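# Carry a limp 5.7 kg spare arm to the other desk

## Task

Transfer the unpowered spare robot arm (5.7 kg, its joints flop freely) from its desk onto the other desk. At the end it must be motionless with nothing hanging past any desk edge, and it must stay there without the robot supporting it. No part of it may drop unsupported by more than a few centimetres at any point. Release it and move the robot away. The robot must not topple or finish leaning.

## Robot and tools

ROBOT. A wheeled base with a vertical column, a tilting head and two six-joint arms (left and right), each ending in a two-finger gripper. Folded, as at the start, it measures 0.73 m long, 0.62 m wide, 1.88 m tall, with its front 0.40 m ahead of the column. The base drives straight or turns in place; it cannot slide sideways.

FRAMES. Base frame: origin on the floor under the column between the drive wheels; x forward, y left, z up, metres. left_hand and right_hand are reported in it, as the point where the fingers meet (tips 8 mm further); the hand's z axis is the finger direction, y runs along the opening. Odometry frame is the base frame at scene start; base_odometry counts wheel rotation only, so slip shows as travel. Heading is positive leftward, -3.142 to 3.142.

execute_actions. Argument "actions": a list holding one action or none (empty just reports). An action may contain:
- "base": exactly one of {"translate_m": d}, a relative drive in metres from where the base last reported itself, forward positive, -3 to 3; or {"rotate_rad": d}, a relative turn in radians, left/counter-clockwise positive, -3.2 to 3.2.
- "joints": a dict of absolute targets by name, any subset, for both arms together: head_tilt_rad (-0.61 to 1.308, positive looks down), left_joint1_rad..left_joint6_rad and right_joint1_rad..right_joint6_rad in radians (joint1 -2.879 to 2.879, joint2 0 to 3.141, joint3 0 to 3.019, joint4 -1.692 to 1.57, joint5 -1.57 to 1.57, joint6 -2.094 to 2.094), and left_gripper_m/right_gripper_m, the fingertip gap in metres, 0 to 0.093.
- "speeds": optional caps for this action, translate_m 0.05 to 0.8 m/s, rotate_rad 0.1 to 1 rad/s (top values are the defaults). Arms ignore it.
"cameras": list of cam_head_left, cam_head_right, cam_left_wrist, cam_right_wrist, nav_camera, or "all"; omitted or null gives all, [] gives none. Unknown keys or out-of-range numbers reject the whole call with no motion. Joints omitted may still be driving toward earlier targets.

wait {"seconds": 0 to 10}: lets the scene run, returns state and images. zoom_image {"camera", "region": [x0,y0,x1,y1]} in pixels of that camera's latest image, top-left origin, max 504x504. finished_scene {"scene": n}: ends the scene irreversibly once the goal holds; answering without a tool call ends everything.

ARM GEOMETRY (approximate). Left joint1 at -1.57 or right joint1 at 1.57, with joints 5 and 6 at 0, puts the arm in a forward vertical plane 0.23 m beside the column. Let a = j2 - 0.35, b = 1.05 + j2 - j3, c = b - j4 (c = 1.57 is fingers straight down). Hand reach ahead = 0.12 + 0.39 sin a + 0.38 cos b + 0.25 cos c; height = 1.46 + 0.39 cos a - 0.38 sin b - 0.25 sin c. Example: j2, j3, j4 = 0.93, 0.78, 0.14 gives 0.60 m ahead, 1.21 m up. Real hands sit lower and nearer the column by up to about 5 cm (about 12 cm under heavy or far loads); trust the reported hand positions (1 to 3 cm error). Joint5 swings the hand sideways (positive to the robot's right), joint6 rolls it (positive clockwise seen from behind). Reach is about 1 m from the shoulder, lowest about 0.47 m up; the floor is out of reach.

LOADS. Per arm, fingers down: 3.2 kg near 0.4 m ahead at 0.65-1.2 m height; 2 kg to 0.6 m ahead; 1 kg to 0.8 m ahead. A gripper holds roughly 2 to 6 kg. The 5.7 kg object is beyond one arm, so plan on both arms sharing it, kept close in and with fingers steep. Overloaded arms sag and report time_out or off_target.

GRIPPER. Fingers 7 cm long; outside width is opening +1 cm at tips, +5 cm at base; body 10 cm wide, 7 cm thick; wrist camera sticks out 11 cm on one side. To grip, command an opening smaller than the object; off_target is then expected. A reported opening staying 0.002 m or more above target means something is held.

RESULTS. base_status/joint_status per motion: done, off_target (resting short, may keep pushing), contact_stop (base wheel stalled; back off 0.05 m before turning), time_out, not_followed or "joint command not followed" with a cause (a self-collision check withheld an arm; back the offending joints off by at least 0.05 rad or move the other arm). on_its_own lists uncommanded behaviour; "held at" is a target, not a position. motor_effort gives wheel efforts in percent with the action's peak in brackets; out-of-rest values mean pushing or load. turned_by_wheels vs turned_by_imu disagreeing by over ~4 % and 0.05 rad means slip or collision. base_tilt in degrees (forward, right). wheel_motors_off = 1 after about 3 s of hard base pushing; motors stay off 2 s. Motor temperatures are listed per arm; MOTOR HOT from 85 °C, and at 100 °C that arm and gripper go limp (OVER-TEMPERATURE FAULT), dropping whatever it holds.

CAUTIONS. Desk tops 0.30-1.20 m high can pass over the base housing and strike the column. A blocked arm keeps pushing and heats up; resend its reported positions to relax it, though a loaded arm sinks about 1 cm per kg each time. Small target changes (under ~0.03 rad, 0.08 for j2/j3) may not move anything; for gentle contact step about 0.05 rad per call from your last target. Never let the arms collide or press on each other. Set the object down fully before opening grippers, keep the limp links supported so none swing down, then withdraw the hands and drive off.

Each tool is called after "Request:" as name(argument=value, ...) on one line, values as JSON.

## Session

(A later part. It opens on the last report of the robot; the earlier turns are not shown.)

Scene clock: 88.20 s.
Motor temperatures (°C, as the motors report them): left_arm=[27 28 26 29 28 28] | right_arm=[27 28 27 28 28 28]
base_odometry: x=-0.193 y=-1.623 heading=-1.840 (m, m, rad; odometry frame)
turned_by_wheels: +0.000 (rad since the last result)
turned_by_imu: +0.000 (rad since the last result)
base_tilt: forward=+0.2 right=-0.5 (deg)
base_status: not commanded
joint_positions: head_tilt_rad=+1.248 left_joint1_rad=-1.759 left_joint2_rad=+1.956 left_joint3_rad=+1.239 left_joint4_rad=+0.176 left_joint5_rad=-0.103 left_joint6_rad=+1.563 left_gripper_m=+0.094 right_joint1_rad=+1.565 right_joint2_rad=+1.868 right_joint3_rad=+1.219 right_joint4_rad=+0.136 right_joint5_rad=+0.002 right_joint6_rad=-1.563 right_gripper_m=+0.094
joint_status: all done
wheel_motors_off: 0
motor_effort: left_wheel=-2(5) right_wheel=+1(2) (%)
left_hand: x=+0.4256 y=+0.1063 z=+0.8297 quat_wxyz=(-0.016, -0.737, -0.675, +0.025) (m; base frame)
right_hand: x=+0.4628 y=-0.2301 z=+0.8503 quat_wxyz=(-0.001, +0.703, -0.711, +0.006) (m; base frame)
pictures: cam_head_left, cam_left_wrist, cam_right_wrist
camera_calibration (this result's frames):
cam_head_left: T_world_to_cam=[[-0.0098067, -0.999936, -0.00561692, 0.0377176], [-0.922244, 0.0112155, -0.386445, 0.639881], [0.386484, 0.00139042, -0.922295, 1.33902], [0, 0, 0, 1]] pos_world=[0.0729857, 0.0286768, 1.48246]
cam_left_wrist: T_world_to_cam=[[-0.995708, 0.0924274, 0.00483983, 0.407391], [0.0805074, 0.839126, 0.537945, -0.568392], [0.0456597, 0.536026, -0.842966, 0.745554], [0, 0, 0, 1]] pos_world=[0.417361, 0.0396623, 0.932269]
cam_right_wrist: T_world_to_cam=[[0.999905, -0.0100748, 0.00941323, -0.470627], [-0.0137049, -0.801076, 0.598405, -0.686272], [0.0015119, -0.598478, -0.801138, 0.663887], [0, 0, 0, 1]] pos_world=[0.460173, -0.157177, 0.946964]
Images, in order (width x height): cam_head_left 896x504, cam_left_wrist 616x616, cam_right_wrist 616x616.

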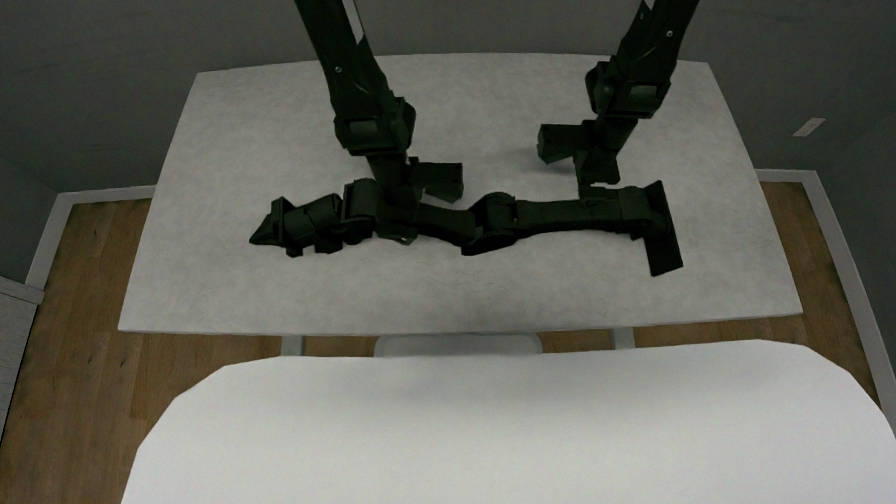

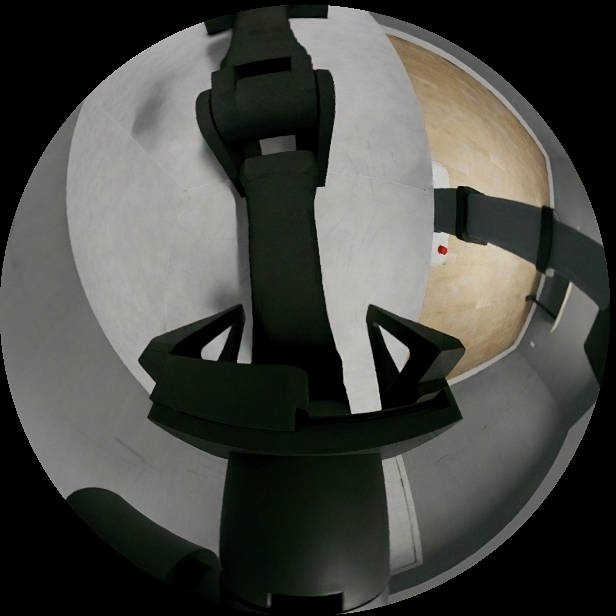

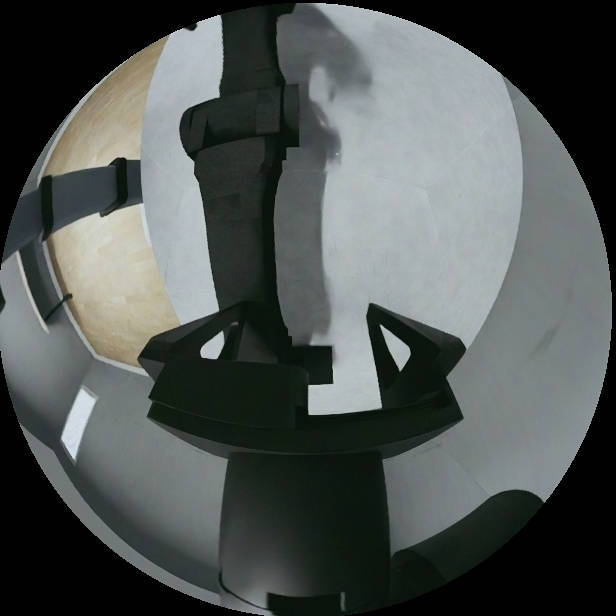

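Request:
execute_actions(actions=[{"joints":{"left_joint4_rad":0.25,"right_joint2_rad":1.78,"right_joint3_rad":1.04,"right_joint4_rad":0.21}}], cameras=["cam_head_left","cam_left_wrist","cam_right_wrist"])

Scene clock: 93.53 s.
Motor temperatures (°C, as the motors report them): left_arm=[27 28 26 29 28 28] | right_arm=[27 28 27 28 28 28]
base_odometry: x=-0.193 y=-1.623 heading=-1.840 (m, m, rad; odometry frame)
turned_by_wheels: +0.000 (rad since the last result)
turned_by_imu: +0.000 (rad since the last result)
base_tilt: forward=+0.1 right=-0.3 (deg)
base_status: not commanded
joint_positions: head_tilt_rad=+1.248 left_joint1_rad=-1.759 left_joint2_rad=+1.956 left_joint3_rad=+1.239 left_joint4_rad=+0.237 left_joint5_rad=-0.103 left_joint6_rad=+1.563 left_gripper_m=+0.094 right_joint1_rad=+1.565 right_joint2_rad=+1.789 right_joint3_rad=+1.035 right_joint4_rad=+0.202 right_joint5_rad=+0.002 right_joint6_rad=-1.563 right_gripper_m=+0.094
joint_status: all done
wheel_motors_off: 0
motor_effort: left_wheel=-2(2) right_wheel=+0(1) (%)
left_hand: x=+0.4403 y=+0.1050 z=+0.8299 quat_wxyz=(-0.039, -0.735, -0.677, +0.005) (m; base frame)
right_hand: x=+0.4113 y=-0.2297 z=+0.8877 quat_wxyz=(+0.012, +0.703, -0.711, -0.007) (m; base frame)
pictures: cam_head_left, cam_left_wrist, cam_right_wrist
camera_calibration (this result's frames):
cam_head_left: T_world_to_cam=[[-0.0098067, -0.999936, -0.00561692, 0.0377176], [-0.922244, 0.0112155, -0.386445, 0.639881], [0.386484, 0.00139042, -0.922295, 1.33902], [0, 0, 0, 1]] pos_world=[0.0729857, 0.0286768, 1.48246]
cam_left_wrist: T_world_to_cam=[[-0.995088, 0.0825707, -0.0546091, 0.472252], [0.0404713, 0.842745, 0.536789, -0.550387], [0.0903446, 0.531942, -0.841947, 0.725757], [0, 0, 0, 1]] pos_world=[0.426639, 0.0387813, 0.93228]
cam_right_wrist: T_world_to_cam=[[0.999534, -0.0102731, -0.0287287, -0.385536], [0.00896529, -0.801145, 0.598404, -0.718438], [-0.0291633, -0.598383, -0.80068, 0.706399], [0, 0, 0, 1]] pos_world=[0.412398, -0.156836, 0.98444]
Images, in order (width x height): cam_head_left 896x504, cam_left_wrist 616x616, cam_right_wrist 616x616.

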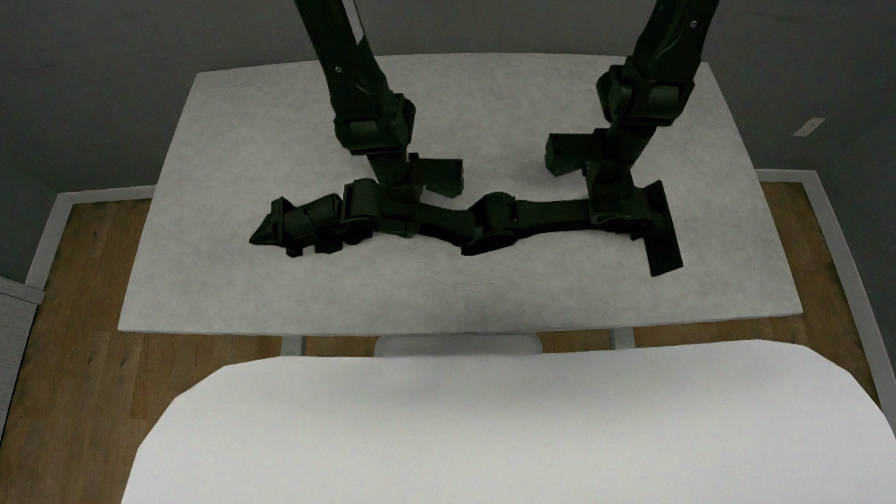

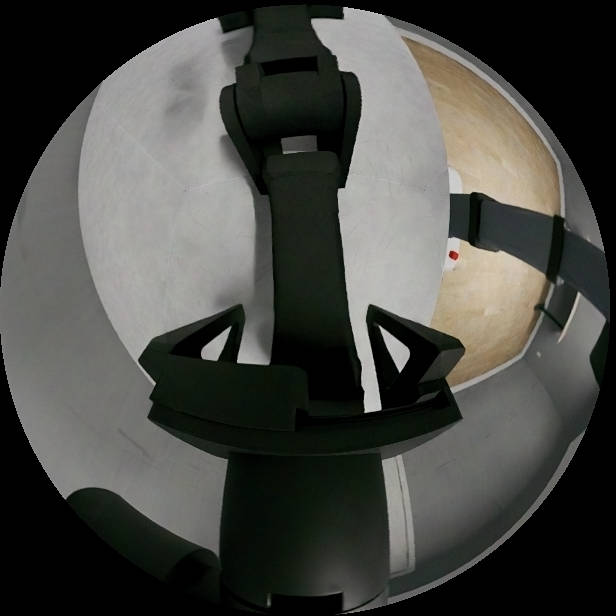

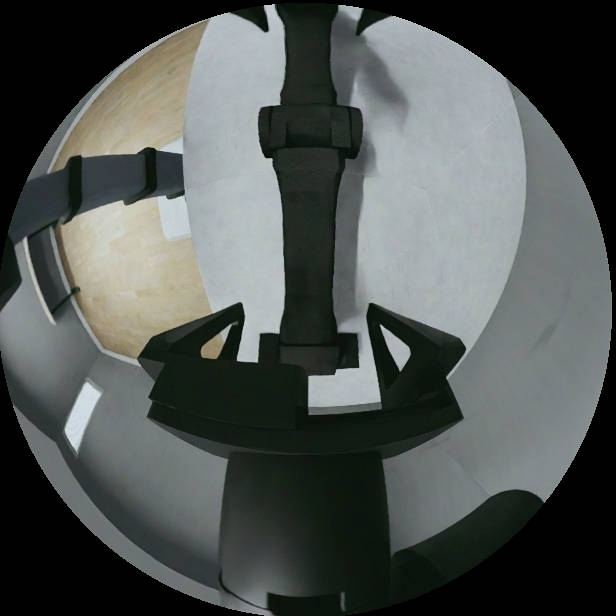

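Request:
execute_actions(actions=[{"joints":{"left_joint2_rad":2.04,"left_joint3_rad":1.32,"left_joint4_rad":0.21,"right_joint2_rad":1.95,"right_joint3_rad":1.2,"right_joint4_rad":0.21}}], cameras=["cam_head_left","cam_left_wrist","cam_right_wrist"])

Scene clock: 100.80 s.
Motor temperatures (°C, as the motors report them): left_arm=[27 28 26 29 28 28] | right_arm=[27 28 27 28 28 28]
base_odometry: x=-0.193 y=-1.623 heading=-1.840 (m, m, rad; odometry frame)
turned_by_wheels: +0.000 (rad since the last result)
turned_by_imu: +0.000 (rad since the last result)
base_tilt: forward=+0.0 right=-0.4 (deg)
base_status: not commanded
joint_positions: head_tilt_rad=+1.248 left_joint1_rad=-1.771 left_joint2_rad=+2.026 left_joint3_rad=+1.315 left_joint4_rad=+0.217 left_joint5_rad=-0.101 left_joint6_rad=+1.562 left_gripper_m=+0.094 right_joint1_rad=+1.565 right_joint2_rad=+1.884 right_joint3_rad=+1.179 right_joint4_rad=+0.200 right_joint5_rad=+0.001 right_joint6_rad=-1.563 right_gripper_m=+0.094
joint_status: all done
wheel_motors_off: 0
motor_effort: left_wheel=-2(5) right_wheel=+1(3) (%)
left_hand: x=+0.4365 y=+0.0911 z=+0.8045 quat_wxyz=(-0.038, -0.737, -0.675, +0.014) (m; base frame)
right_hand: x=+0.4441 y=-0.2296 z=+0.8474 quat_wxyz=(-0.004, +0.703, -0.711, +0.009) (m; base frame)
pictures: cam_head_left, cam_left_wrist, cam_right_wrist
camera_calibration (this result's frames):
cam_head_left: T_world_to_cam=[[-0.0098067, -0.999936, -0.00561692, 0.0377176], [-0.922244, 0.0112155, -0.386445, 0.63988], [0.386484, 0.00139042, -0.922295, 1.33902], [0, 0, 0, 1]] pos_world=[0.0729857, 0.0286768, 1.48246]
cam_left_wrist: T_world_to_cam=[[-0.995153, 0.0886196, -0.0426346, 0.458106], [0.0530197, 0.848611, 0.526353, -0.52253], [0.0828254, 0.521542, -0.849196, 0.722093], [0, 0, 0, 1]] pos_world=[0.423782, 0.0262264, 0.907765]
cam_right_wrist: T_world_to_cam=[[0.999793, -0.00984519, 0.0177959, -0.458892], [-0.0185284, -0.801719, 0.597414, -0.681614], [0.00838563, -0.59762, -0.801736, 0.659521], [0, 0, 0, 1]] pos_world=[0.440637, -0.156838, 0.944133]
Images, in order (width x height): cam_head_left 896x504, cam_left_wrist 616x616, cam_right_wrist 616x616.

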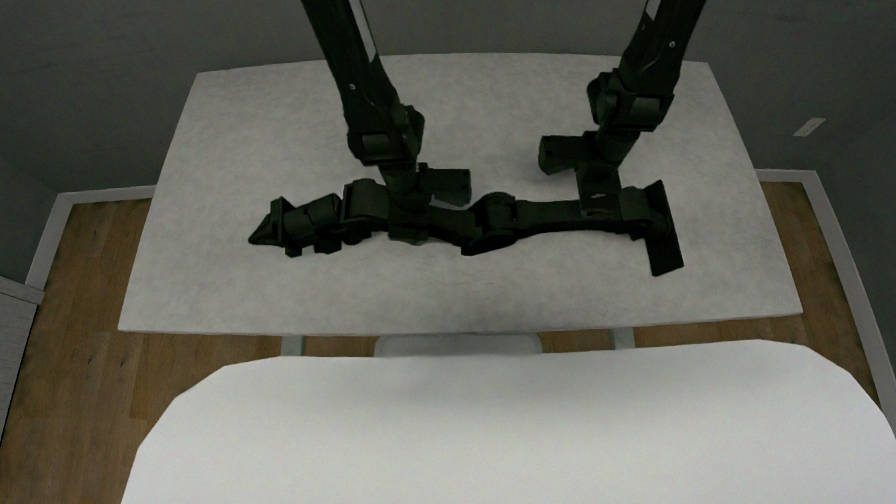

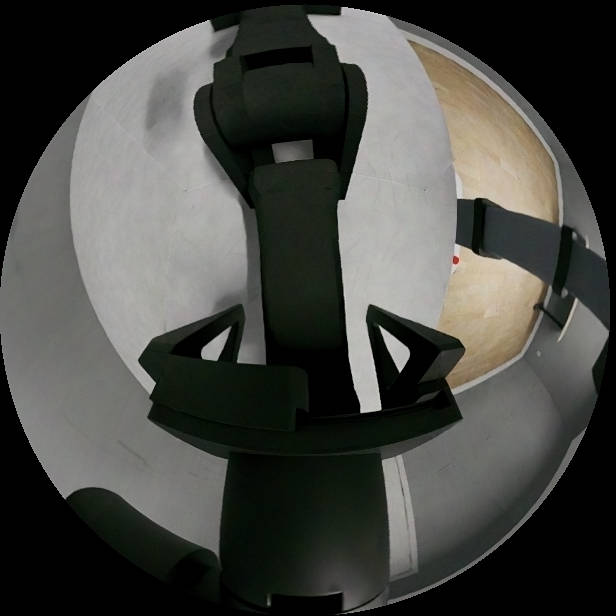

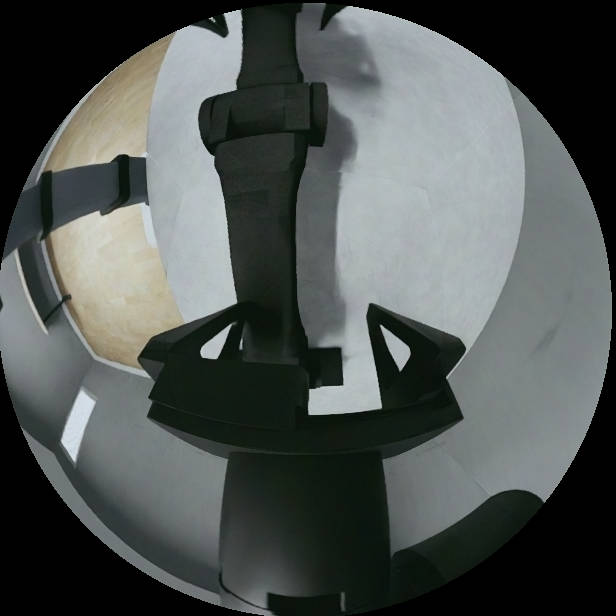

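Request:
execute_actions(actions=[{"joints":{"right_joint2_rad":1.80,"right_joint3_rad":1.05}}], cameras=[])

Request:
execute_actions(actions=[{"joints":{"right_joint2_rad":1.89,"right_joint3_rad":1.10}}], cameras=["cam_right_wrist"])

Scene clock: 105.80 s.
Motor temperatures (°C, as the motors report them): left_arm=[27 28 26 29 28 28] | right_arm=[27 28 27 28 28 28]
base_odometry: x=-0.193 y=-1.623 heading=-1.840 (m, m, rad; odometry frame)
turned_by_wheels: +0.000 (rad since the last result)
turned_by_imu: +0.000 (rad since the last result)
base_tilt: forward=+0.1 right=-0.4 (deg)
base_status: not commanded
joint_positions: head_tilt_rad=+1.248 left_joint1_rad=-1.771 left_joint2_rad=+2.026 left_joint3_rad=+1.315 left_joint4_rad=+0.217 left_joint5_rad=-0.101 left_joint6_rad=+1.562 left_gripper_m=+0.094 right_joint1_rad=+1.565 right_joint2_rad=+1.809 right_joint3_rad=+1.047 right_joint4_rad=+0.202 right_joint5_rad=+0.001 right_joint6_rad=-1.563 right_gripper_m=+0.094
joint_status: all done
wheel_motors_off: 0
motor_effort: left_wheel=-2(2) right_wheel=+2(2) (%)
left_hand: x=+0.4365 y=+0.0911 z=+0.8045 quat_wxyz=(-0.038, -0.737, -0.675, +0.014) (m; base frame)
right_hand: x=+0.4068 y=-0.2294 z=+0.8808 quat_wxyz=(+0.015, +0.703, -0.711, -0.011) (m; base frame)
pictures: none
No camera images: the call's "cameras" was empty. Leave "cameras" out to get every camera's image.

Scene clock: 106.63 s.
Motor temperatures (°C, as the motors report them): left_arm=[27 28 26 29 28 28] | right_arm=[27 28 27 28 28 28]
base_odometry: x=-0.193 y=-1.623 heading=-1.840 (m, m, rad; odometry frame)
turned_by_wheels: +0.000 (rad since the last result)
turned_by_imu: +0.000 (rad since the last result)
base_tilt: forward=+0.1 right=-0.3 (deg)
base_status: not commanded
joint_positions: head_tilt_rad=+1.248 left_joint1_rad=-1.771 left_joint2_rad=+2.026 left_joint3_rad=+1.315 left_joint4_rad=+0.217 left_joint5_rad=-0.101 left_joint6_rad=+1.562 left_gripper_m=+0.094 right_joint1_rad=+1.565 right_joint2_rad=+1.890 right_joint3_rad=+1.108 right_joint4_rad=+0.204 right_joint5_rad=+0.001 right_joint6_rad=-1.563 right_gripper_m=+0.094
joint_status: all done
wheel_motors_off: 0
motor_effort: left_wheel=-2(2) right_wheel=+2(2) (%)
left_hand: x=+0.4365 y=+0.0911 z=+0.8045 quat_wxyz=(-0.038, -0.737, -0.675, +0.014) (m; base frame)
right_hand: x=+0.3974 y=-0.2295 z=+0.8517 quat_wxyz=(+0.021, +0.703, -0.711, -0.017) (m; base frame)
pictures: cam_right_wrist
camera_calibration (this result's frames):
cam_right_wrist: T_world_to_cam=[[0.998432, -0.0101981, -0.0550344, -0.349795], [0.0247183, -0.801843, 0.597023, -0.701801], [-0.0502175, -0.597447, -0.800334, 0.685579], [0, 0, 0, 1]] pos_world=[0.401022, -0.156704, 0.948433]
Images, in order (width x height): cam_right_wrist 616x616.

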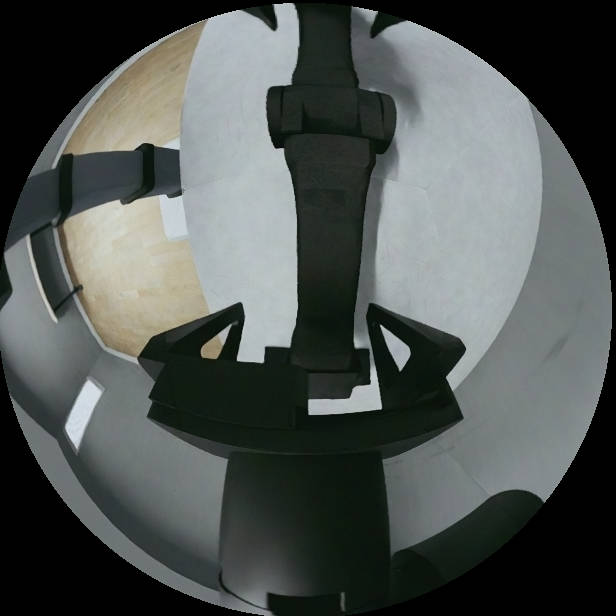

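Request:
execute_actions(actions=[{"joints":{"right_joint2_rad":1.97,"right_joint3_rad":1.19,"right_joint4_rad":0.25}}], cameras=["cam_right_wrist"])

Request:
execute_actions(actions=[{"joints":{"right_joint2_rad":2.05,"right_joint3_rad":1.27,"left_joint2_rad":2.11,"left_joint3_rad":1.39}}], cameras=["cam_head_left","cam_left_wrist","cam_right_wrist"])

Scene clock: 110.53 s.
Motor temperatures (°C, as the motors report them): left_arm=[27 28 26 29 28 28] | right_arm=[27 28 27 28 28 28]
base_odometry: x=-0.193 y=-1.623 heading=-1.840 (m, m, rad; odometry frame)
turned_by_wheels: +0.000 (rad since the last result)
turned_by_imu: +0.000 (rad since the last result)
base_tilt: forward=+0.1 right=-0.4 (deg)
base_status: not commanded
joint_positions: head_tilt_rad=+1.248 left_joint1_rad=-1.771 left_joint2_rad=+2.026 left_joint3_rad=+1.315 left_joint4_rad=+0.217 left_joint5_rad=-0.101 left_joint6_rad=+1.562 left_gripper_m=+0.094 right_joint1_rad=+1.565 right_joint2_rad=+1.966 right_joint3_rad=+1.194 right_joint4_rad=+0.241 right_joint5_rad=+0.001 right_joint6_rad=-1.563 right_gripper_m=+0.094
joint_status: all done
wheel_motors_off: 0
motor_effort: left_wheel=-2(2) right_wheel=+1(2) (%)
left_hand: x=+0.4365 y=+0.0911 z=+0.8045 quat_wxyz=(-0.038, -0.737, -0.675, +0.014) (m; base frame)
right_hand: x=+0.4125 y=-0.2297 z=+0.8212 quat_wxyz=(+0.005, +0.703, -0.711, -0.001) (m; base frame)
pictures: cam_right_wrist
camera_calibration (this result's frames):
cam_right_wrist: T_world_to_cam=[[0.999917, -0.00997261, -0.00814249, -0.405666], [-0.00312967, -0.801762, 0.597636, -0.673153], [-0.0124883, -0.597561, -0.801726, 0.647416], [0, 0, 0, 1]] pos_world=[0.411611, -0.156883, 0.918048]
Images, in order (width x height): cam_right_wrist 616x616.

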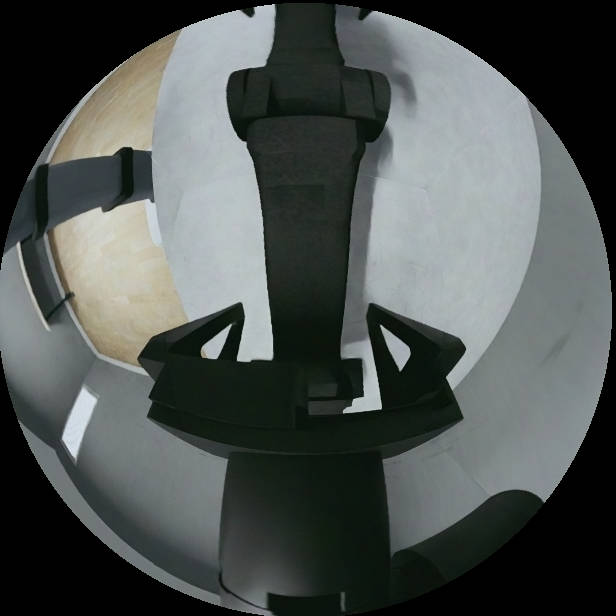

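Scene clock: 111.27 s.
Motor temperatures (°C, as the motors report them): left_arm=[27 28 26 29 28 28] | right_arm=[27 28 27 28 28 28]
base_odometry: x=-0.193 y=-1.623 heading=-1.840 (m, m, rad; odometry frame)
turned_by_wheels: +0.000 (rad since the last result)
turned_by_imu: +0.000 (rad since the last result)
base_tilt: forward=+0.2 right=-0.3 (deg)
base_status: not commanded
joint_positions: head_tilt_rad=+1.248 left_joint1_rad=-1.801 left_joint2_rad=+2.070 left_joint3_rad=+1.378 left_joint4_rad=+0.213 left_joint5_rad=-0.098 left_joint6_rad=+1.559 left_gripper_m=+0.094 right_joint1_rad=+1.565 right_joint2_rad=+2.048 right_joint3_rad=+1.274 right_joint4_rad=+0.241 right_joint5_rad=+0.001 right_joint6_rad=-1.563 right_gripper_m=+0.094
joint_status: all done
wheel_motors_off: 0
motor_effort: left_wheel=-2(2) right_wheel=+2(2) (%)
left_hand: x=+0.4429 y=+0.0641 z=+0.7907 quat_wxyz=(-0.054, -0.739, -0.671, +0.019) (m; base frame)
right_hand: x=+0.4084 y=-0.2298 z=+0.7899 quat_wxyz=(+0.005, +0.703, -0.711, -0.001) (m; base frame)
pictures: cam_head_left, cam_left_wrist, cam_right_wrist
camera_calibration (this result's frames):
cam_head_left: T_world_to_cam=[[-0.0098067, -0.999936, -0.00561692, 0.0377176], [-0.922244, 0.0112155, -0.386445, 0.63988], [0.386483, 0.00139042, -0.922295, 1.33902], [0, 0, 0, 1]] pos_world=[0.0729857, 0.0286768, 1.48246]
cam_left_wrist: T_world_to_cam=[[-0.993495, 0.096919, -0.0597815, 0.478532], [0.0540783, 0.86357, 0.501321, -0.474259], [0.100213, 0.494827, -0.863194, 0.729028], [0, 0, 0, 1]] pos_world=[0.428009, 0.00243414, 0.895656]
cam_right_wrist: T_world_to_cam=[[0.999903, -0.00998004, -0.00966827, -0.400631], [-0.00222374, -0.801764, 0.597636, -0.654918], [-0.0137161, -0.597557, -0.801709, 0.622639], [0, 0, 0, 1]] pos_world=[0.407676, -0.157026, 0.886704]
Images, in order (width x height): cam_head_left 896x504, cam_left_wrist 616x616, cam_right_wrist 616x616.

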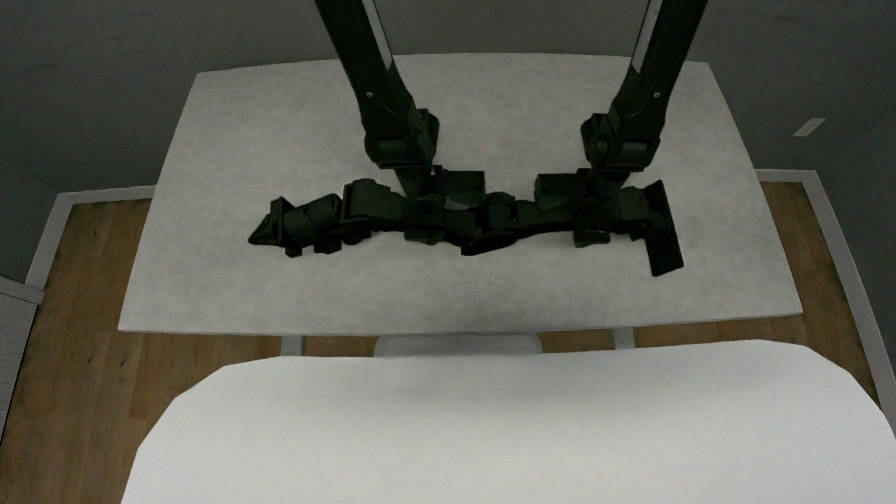

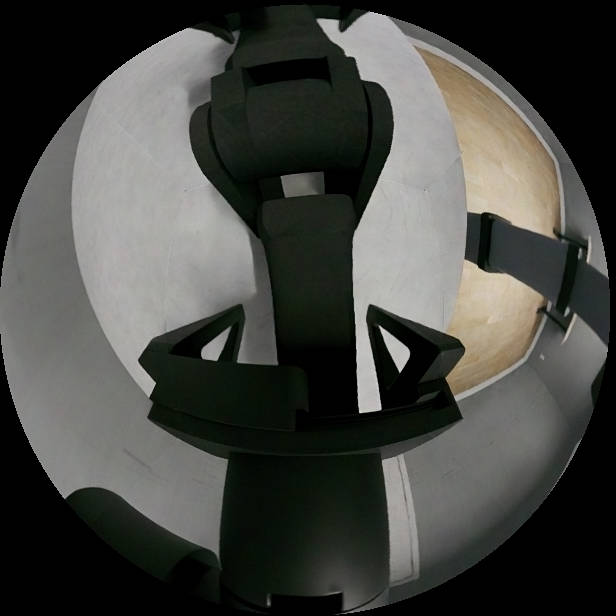

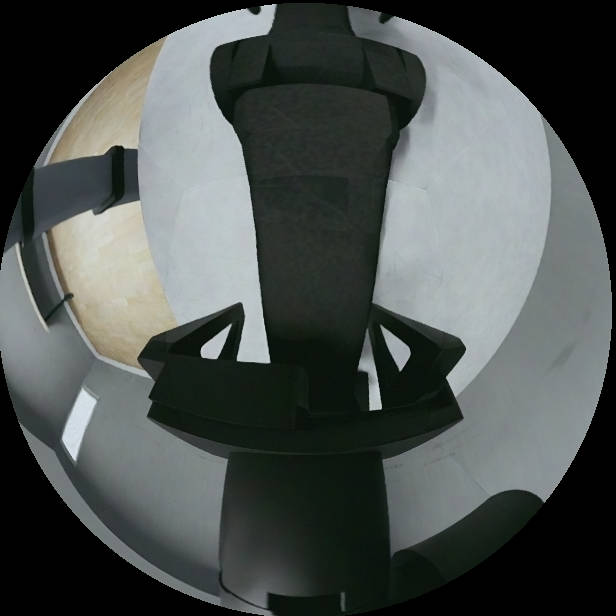

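Request:
execute_actions(actions=[{"joints":{"right_gripper_m":0.03,"left_joint1_rad":-1.72,"left_joint2_rad":2.02,"left_joint3_rad":1.30}}], cameras=["cam_head_left","cam_left_wrist","cam_right_wrist"])

Scene clock: 117.10 s.
Motor temperatures (°C, as the motors report them): left_arm=[27 28 26 29 28 28] | right_arm=[27 28 27 28 28 28]
base_odometry: x=-0.193 y=-1.623 heading=-1.840 (m, m, rad; odometry frame)
turned_by_wheels: +0.000 (rad since the last result)
turned_by_imu: +0.000 (rad since the last result)
base_tilt: forward=+0.0 right=-0.5 (deg)
base_status: not commanded
joint_positions: head_tilt_rad=+1.248 left_joint1_rad=-1.763 left_joint2_rad=+2.019 left_joint3_rad=+1.302 left_joint4_rad=+0.213 left_joint5_rad=-0.084 left_joint6_rad=+1.556 left_gripper_m=+0.094 right_joint1_rad=+1.565 right_joint2_rad=+2.048 right_joint3_rad=+1.279 right_joint4_rad=+0.246 right_joint5_rad=+0.001 right_joint6_rad=-1.570 right_gripper_m=+0.047
joint_status: right_gripper_m off_target (ended at +0.047, target +0.030); the others done
wheel_motors_off: 0
motor_effort: left_wheel=-2(3) right_wheel=+2(2) (%)
left_hand: x=+0.4320 y=+0.0954 z=+0.8064 quat_wxyz=(-0.037, -0.734, -0.678, +0.022) (m; base frame)
right_hand: x=+0.4127 y=-0.2299 z=+0.7897 quat_wxyz=(+0.002, +0.706, -0.708, +0.003) (m; base frame)
pictures: cam_head_left, cam_left_wrist, cam_right_wrist
camera_calibration (this result's frames):
cam_head_left: T_world_to_cam=[[-0.0098067, -0.999936, -0.00561692, 0.0377176], [-0.922244, 0.0112155, -0.386445, 0.63988], [0.386484, 0.00139042, -0.922295, 1.33902], [0, 0, 0, 1]] pos_world=[0.0729857, 0.0286768, 1.48246]
cam_left_wrist: T_world_to_cam=[[-0.99622, 0.0811686, -0.03094, 0.445092], [0.0534347, 0.853447, 0.518434, -0.521199], [0.0684862, 0.514821, -0.854558, 0.733027], [0, 0, 0, 1]] pos_world=[0.421058, 0.0313102, 0.910393]
cam_right_wrist: T_world_to_cam=[[0.999994, -0.00344707, 0.000211767, -0.411284], [-0.00288964, -0.801552, 0.597919, -0.65476], [-0.00189133, -0.597916, -0.801557, 0.617419], [0, 0, 0, 1]] pos_world=[0.410558, -0.157077, 0.886477]
Images, in order (width x height): cam_head_left 896x504, cam_left_wrist 616x616, cam_right_wrist 616x616.

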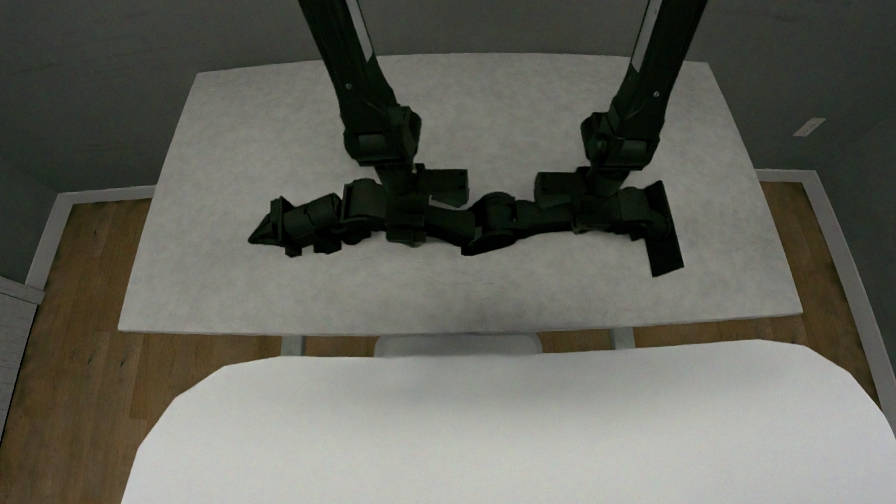

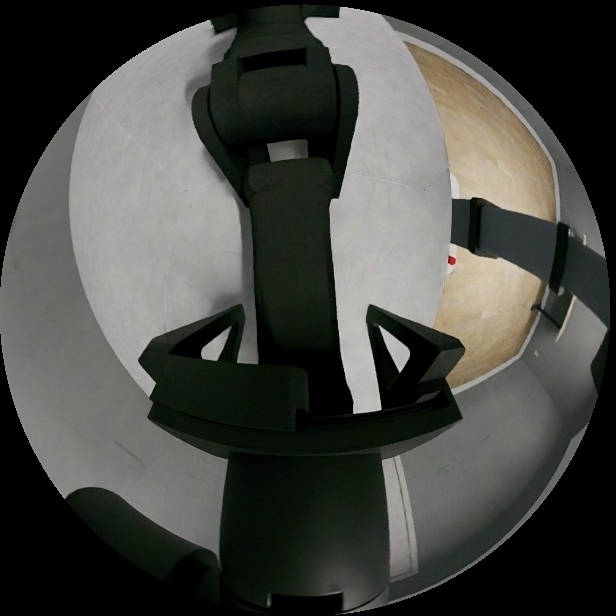

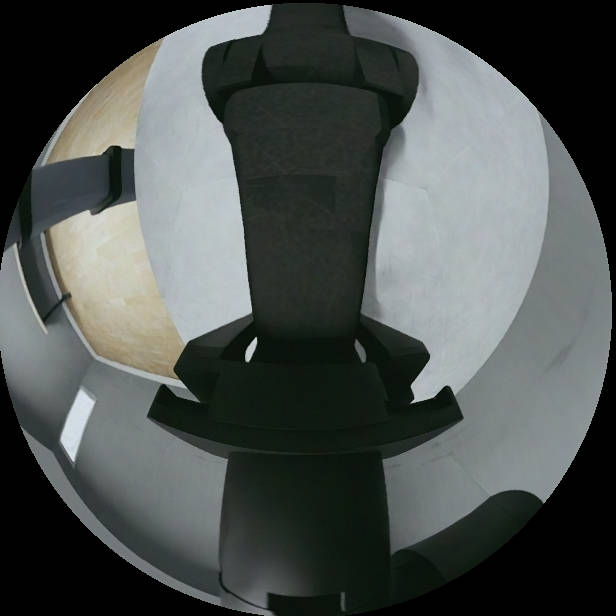

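Request:
execute_actions(actions=[{"joints":{"right_gripper_m":0.0,"left_joint1_rad":-1.69,"left_joint4_rad":0.24}}], cameras=[])

Request:
execute_actions(actions=[{"joints":{"left_gripper_m":0.0}}], cameras=["cam_head_left","cam_left_wrist"])

Scene clock: 122.63 s.
Motor temperatures (°C, as the motors report them): left_arm=[27 28 26 29 28 28] | right_arm=[27 28 27 28 28 28]
base_odometry: x=-0.193 y=-1.623 heading=-1.840 (m, m, rad; odometry frame)
turned_by_wheels: +0.000 (rad since the last result)
turned_by_imu: +0.000 (rad since the last result)
base_tilt: forward=+0.0 right=-0.5 (deg)
base_status: not commanded
joint_positions: head_tilt_rad=+1.248 left_joint1_rad=-1.762 left_joint2_rad=+2.019 left_joint3_rad=+1.302 left_joint4_rad=+0.220 left_joint5_rad=-0.084 left_joint6_rad=+1.550 left_gripper_m=+0.094 right_joint1_rad=+1.565 right_joint2_rad=+2.048 right_joint3_rad=+1.279 right_joint4_rad=+0.246 right_joint5_rad=+0.001 right_joint6_rad=-1.570 right_gripper_m=+0.047
joint_status: left_joint1_rad time_out (moved +0.001 of +0.073); right_gripper_m off_target (ended at +0.047, target +0.000); the others done
wheel_motors_off: 0
on_its_own: left_joint1_rad reads -1.762 and still pushes toward -1.690 since a time_out
motor_effort: left_wheel=-2(2) right_wheel=+2(2) (%)
left_hand: x=+0.4338 y=+0.0961 z=+0.8063 quat_wxyz=(-0.040, -0.731, -0.681, +0.019) (m; base frame)
right_hand: x=+0.4127 y=-0.2299 z=+0.7897 quat_wxyz=(+0.002, +0.706, -0.708, +0.003) (m; base frame)
pictures: none
No camera images: the call's "cameras" was empty. Leave "cameras" out to get every camera's image.

not run: a stop came earlier in this reply.

Request:
execute_actions(actions=[{"joints":{"left_gripper_m":0.0,"left_joint1_rad":-1.77}}], cameras=["cam_head_left","cam_left_wrist"])

Scene clock: 127.93 s.
Motor temperatures (°C, as the motors report them): left_arm=[27 28 26 29 28 28] | right_arm=[27 28 27 28 28 28]
base_odometry: x=-0.193 y=-1.623 heading=-1.840 (m, m, rad; odometry frame)
turned_by_wheels: +0.000 (rad since the last result)
turned_by_imu: +0.000 (rad since the last result)
base_tilt: forward=+0.2 right=-0.4 (deg)
base_status: not commanded
joint_positions: head_tilt_rad=+1.248 left_joint1_rad=-1.766 left_joint2_rad=+2.019 left_joint3_rad=+1.301 left_joint4_rad=+0.223 left_joint5_rad=-0.090 left_joint6_rad=+1.551 left_gripper_m=+0.055 right_joint1_rad=+1.565 right_joint2_rad=+2.048 right_joint3_rad=+1.279 right_joint4_rad=+0.246 right_joint5_rad=+0.001 right_joint6_rad=-1.570 right_gripper_m=+0.047
joint_status: left_gripper_m off_target (ended at +0.055, target +0.000); the others done
wheel_motors_off: 0
motor_effort: left_wheel=-2(2) right_wheel=+1(2) (%)
left_hand: x=+0.4337 y=+0.0944 z=+0.8068 quat_wxyz=(-0.039, -0.732, -0.680, +0.017) (m; base frame)
right_hand: x=+0.4127 y=-0.2299 z=+0.7897 quat_wxyz=(+0.002, +0.706, -0.708, +0.003) (m; base frame)
pictures: cam_head_left, cam_left_wrist
camera_calibration (this result's frames):
cam_head_left: T_world_to_cam=[[-0.0098067, -0.999936, -0.00561692, 0.0377176], [-0.922244, 0.0112155, -0.386445, 0.63988], [0.386484, 0.00139042, -0.922295, 1.33902], [0, 0, 0, 1]] pos_world=[0.0729857, 0.0286768, 1.48246]
cam_left_wrist: T_world_to_cam=[[-0.996325, 0.0760299, -0.0394554, 0.454226], [0.0443654, 0.85205, 0.521576, -0.51908], [0.0732734, 0.517909, -0.852292, 0.729544], [0, 0, 0, 1]] pos_world=[0.42213, 0.0299098, 0.910446]
Images, in order (width x height): cam_head_left 896x504, cam_left_wrist 616x616.

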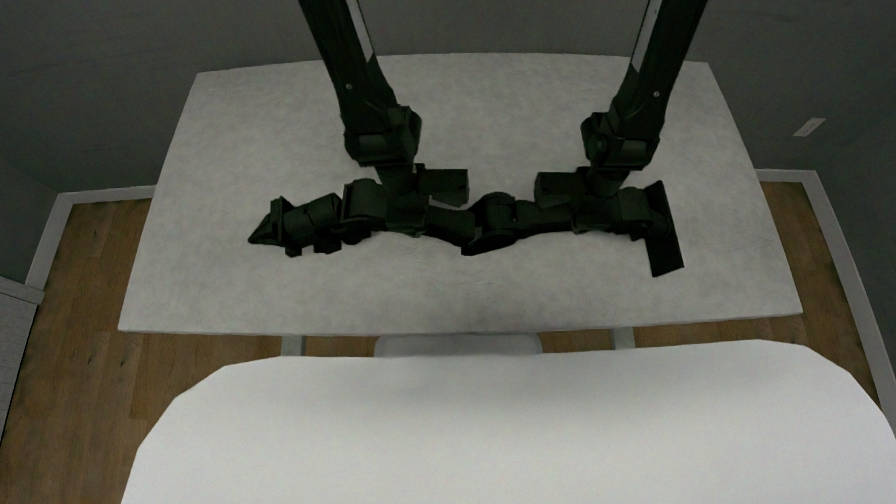

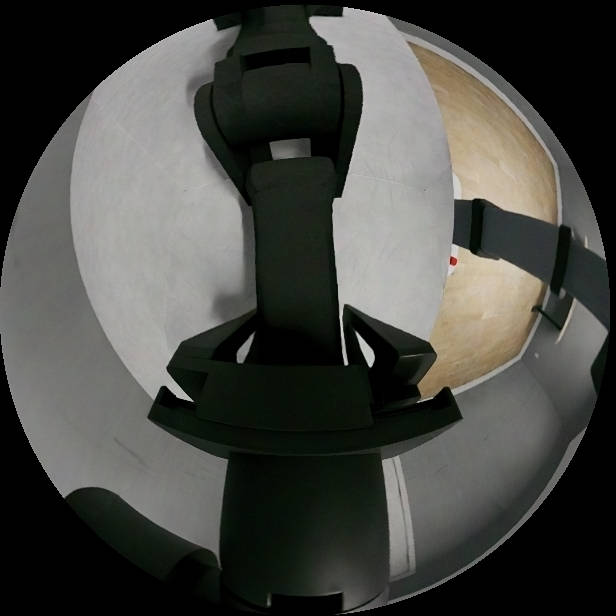

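Request:
execute_actions(actions=[{"joints":{"left_joint2_rad":1.90,"left_joint3_rad":1.20,"right_joint2_rad":1.93,"right_joint3_rad":1.16}}], cameras=["cam_head_left","cam_left_wrist","cam_right_wrist"])

Scene clock: 130.63 s.
Motor temperatures (°C, as the motors report them): left_arm=[27 28 26 29 28 28] | right_arm=[27 29 27 28 28 28]
base_odometry: x=-0.193 y=-1.623 heading=-1.840 (m, m, rad; odometry frame)
turned_by_wheels: +0.000 (rad since the last result)
turned_by_imu: +0.000 (rad since the last result)
base_tilt: forward=+0.2 right=-0.3 (deg)
base_status: not commanded
joint_positions: head_tilt_rad=+1.248 left_joint1_rad=-1.759 left_joint2_rad=+1.973 left_joint3_rad=+1.210 left_joint4_rad=+0.232 left_joint5_rad=-0.100 left_joint6_rad=+1.555 left_gripper_m=+0.055 right_joint1_rad=+1.580 right_joint2_rad=+2.031 right_joint3_rad=+1.218 right_joint4_rad=+0.253 right_joint5_rad=-0.014 right_joint6_rad=-1.555 right_gripper_m=+0.047
joint_status: all done
wheel_motors_off: 0
motor_effort: left_wheel=-2(3) right_wheel=+1(2) (%)
left_hand: x=+0.4109 y=+0.1066 z=+0.8270 quat_wxyz=(-0.021, -0.734, -0.678, +0.023) (m; base frame)
right_hand: x=+0.3882 y=-0.2162 z=+0.8007 quat_wxyz=(+0.005, +0.703, -0.711, -0.021) (m; base frame)
pictures: cam_head_left, cam_left_wrist, cam_right_wrist
camera_calibration (this result's frames):
cam_head_left: T_world_to_cam=[[-0.0098067, -0.999936, -0.00561692, 0.0377176], [-0.922244, 0.0112155, -0.386445, 0.63988], [0.386484, 0.00139042, -0.922295, 1.33902], [0, 0, 0, 1]] pos_world=[0.0729857, 0.0286768, 1.48246]
cam_left_wrist: T_world_to_cam=[[-0.996571, 0.0825998, -0.00482045, 0.402106], [0.0671744, 0.841726, 0.53571, -0.558988], [0.048307, 0.533549, -0.844389, 0.744211], [0, 0, 0, 1]] pos_world=[0.402327, 0.040228, 0.929797]
cam_right_wrist: T_world_to_cam=[[0.999243, -0.0103749, -0.0374876, -0.357678], [0.0130881, -0.817892, 0.575223, -0.642023], [-0.0366287, -0.575278, -0.817138, 0.665273], [0, 0, 0, 1]] pos_world=[0.390179, -0.1461, 0.899517]
Images, in order (width x height): cam_head_left 896x504, cam_left_wrist 616x616, cam_right_wrist 616x616.

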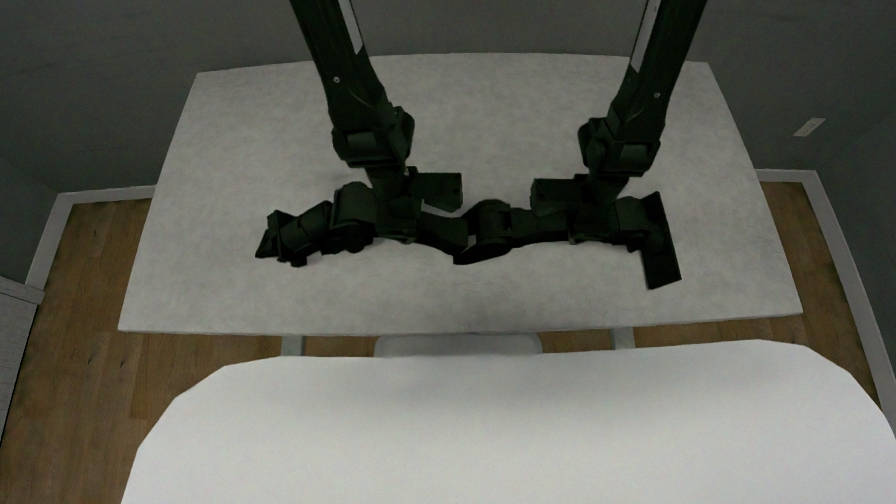

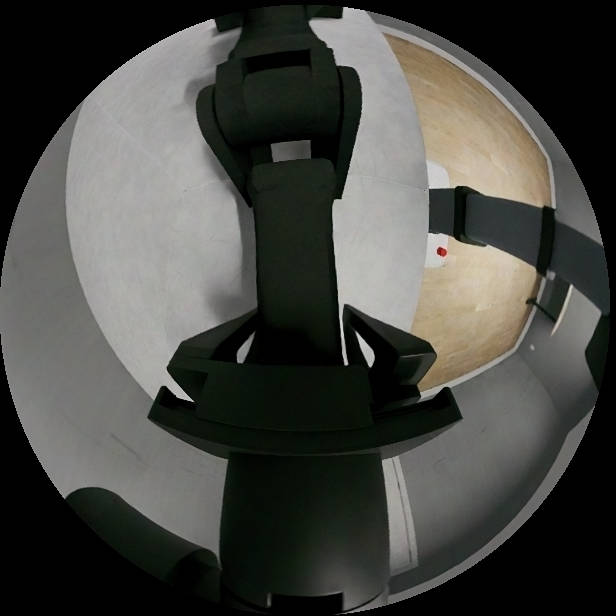

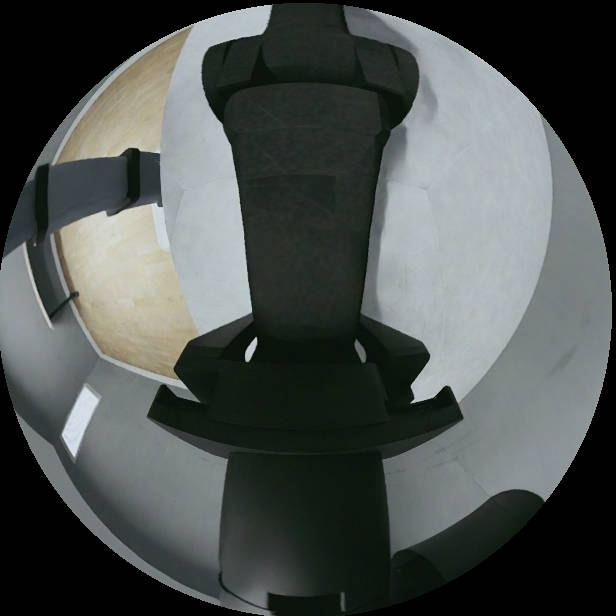

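Request:
execute_actions(actions=[{"joints":{"left_joint2_rad":1.80,"left_joint3_rad":1.15,"right_joint2_rad":1.78,"right_joint3_rad":1.12}}], cameras=["cam_head_left"])

Request:
execute_actions(actions=[{"joints":{"left_joint2_rad":1.70,"left_joint3_rad":1.07,"right_joint2_rad":1.65,"right_joint3_rad":1.04}}], cameras=["cam_head_left","cam_left_wrist","cam_right_wrist"])

Scene clock: 134.93 s.
Motor temperatures (°C, as the motors report them): left_arm=[27 29 26 29 28 28] | right_arm=[27 30 28 28 28 28]
base_odometry: x=-0.193 y=-1.623 heading=-1.840 (m, m, rad; odometry frame)
turned_by_wheels: +0.000 (rad since the last result)
turned_by_imu: +0.000 (rad since the last result)
base_tilt: forward=+0.2 right=-0.4 (deg)
base_status: not commanded
joint_positions: head_tilt_rad=+1.248 left_joint1_rad=-1.759 left_joint2_rad=+1.874 left_joint3_rad=+1.174 left_joint4_rad=+0.240 left_joint5_rad=-0.085 left_joint6_rad=+1.555 left_gripper_m=+0.055 right_joint1_rad=+1.580 right_joint2_rad=+1.887 right_joint3_rad=+1.150 right_joint4_rad=+0.250 right_joint5_rad=+0.001 right_joint6_rad=-1.569 right_gripper_m=+0.047
joint_status: all done
wheel_motors_off: 0
motor_effort: left_wheel=-2(2) right_wheel=+1(2) (%)
left_hand: x=+0.4519 y=+0.1056 z=+0.8605 quat_wxyz=(-0.052, -0.731, -0.681, +0.005) (m; base frame)
right_hand: x=+0.4364 y=-0.2189 z=+0.8488 quat_wxyz=(-0.016, +0.708, -0.706, +0.010) (m; base frame)
pictures: cam_head_left
camera_calibration (this result's frames):
cam_head_left: T_world_to_cam=[[-0.0098067, -0.999936, -0.00561692, 0.0377176], [-0.922244, 0.0112155, -0.386445, 0.63988], [0.386483, 0.00139042, -0.922295, 1.33902], [0, 0, 0, 1]] pos_world=[0.0729857, 0.0286768, 1.48246]
Images, in order (width x height): cam_head_left 896x504.

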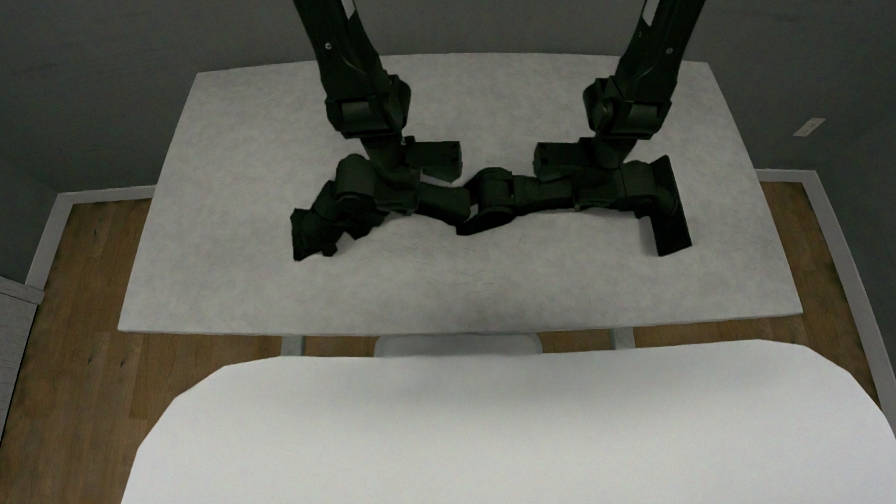

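Scene clock: 135.83 s.
Motor temperatures (°C, as the motors report them): left_arm=[27 29 26 29 28 28] | right_arm=[27 30 28 28 28 28]
base_odometry: x=-0.193 y=-1.623 heading=-1.840 (m, m, rad; odometry frame)
turned_by_wheels: +0.000 (rad since the last result)
turned_by_imu: +0.000 (rad since the last result)
base_tilt: forward=+0.1 right=-0.4 (deg)
base_status: not commanded
joint_positions: head_tilt_rad=+1.248 left_joint1_rad=-1.759 left_joint2_rad=+1.792 left_joint3_rad=+1.091 left_joint4_rad=+0.240 left_joint5_rad=-0.081 left_joint6_rad=+1.546 left_gripper_m=+0.055 right_joint1_rad=+1.587 right_joint2_rad=+1.782 right_joint3_rad=+1.055 right_joint4_rad=+0.243 right_joint5_rad=-0.002 right_joint6_rad=-1.577 right_gripper_m=+0.047
joint_status: all done
wheel_motors_off: 0
motor_effort: left_wheel=-2(3) right_wheel=+1(2) (%)
left_hand: x=+0.4485 y=+0.1103 z=+0.8916 quat_wxyz=(-0.053, -0.728, -0.684, +0.008) (m; base frame)
right_hand: x=+0.4374 y=-0.2145 z=+0.8881 quat_wxyz=(-0.020, +0.712, -0.702, +0.008) (m; base frame)
pictures: cam_head_left, cam_left_wrist, cam_right_wrist
camera_calibration (this result's frames):
cam_head_left: T_world_to_cam=[[-0.0098067, -0.999936, -0.00561692, 0.0377176], [-0.922244, 0.0112155, -0.386445, 0.63988], [0.386484, 0.00139042, -0.922295, 1.33902], [0, 0, 0, 1]] pos_world=[0.0729857, 0.0286768, 1.48246]
cam_left_wrist: T_world_to_cam=[[-0.995461, 0.0619488, -0.0722509, 0.501487], [0.015819, 0.856294, 0.516246, -0.56042], [0.0938489, 0.512759, -0.853388, 0.784829], [0, 0, 0, 1]] pos_world=[0.434421, 0.0463898, 0.995311]
cam_right_wrist: T_world_to_cam=[[0.999167, 0.013574, 0.0384886, -0.465883], [-0.0112592, -0.81479, 0.579647, -0.684141], [0.0392282, -0.579597, -0.813958, 0.702512], [0, 0, 0, 1]] pos_world=[0.430233, -0.143934, 0.986307]
Images, in order (width x height): cam_head_left 896x504, cam_left_wrist 616x616, cam_right_wrist 616x616.

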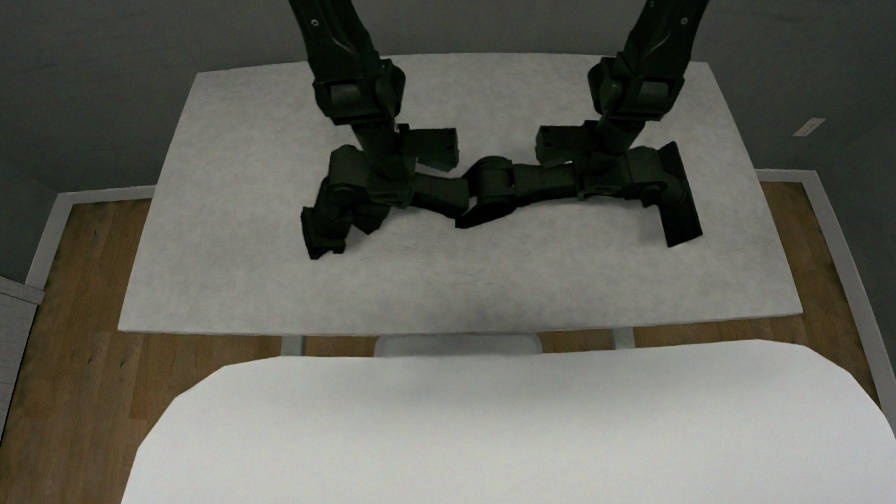

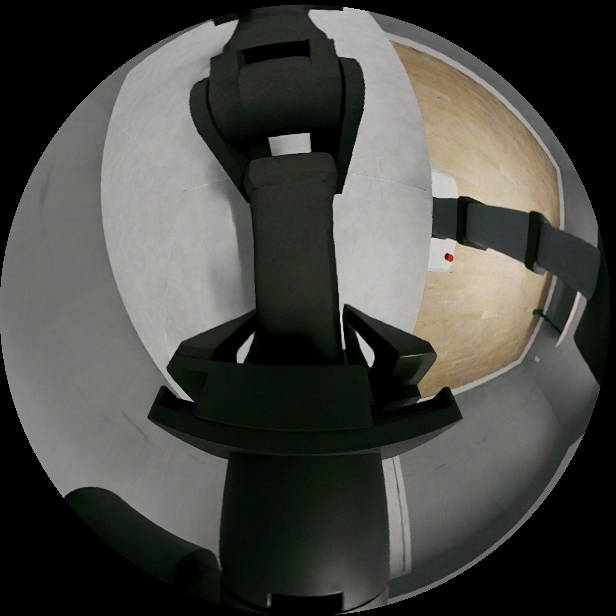

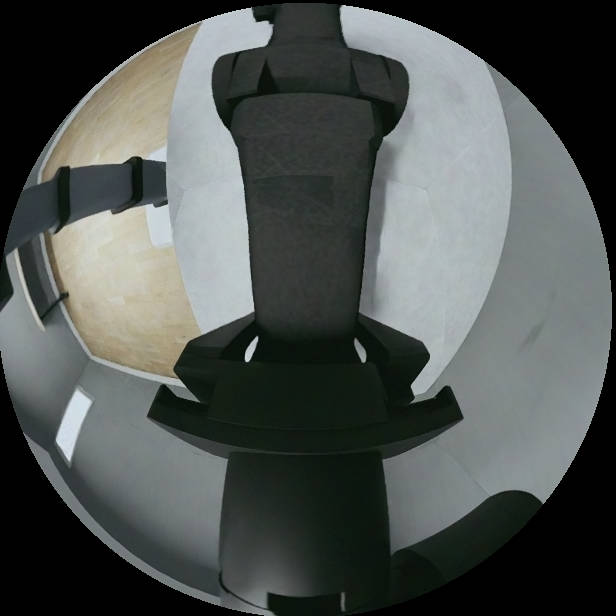

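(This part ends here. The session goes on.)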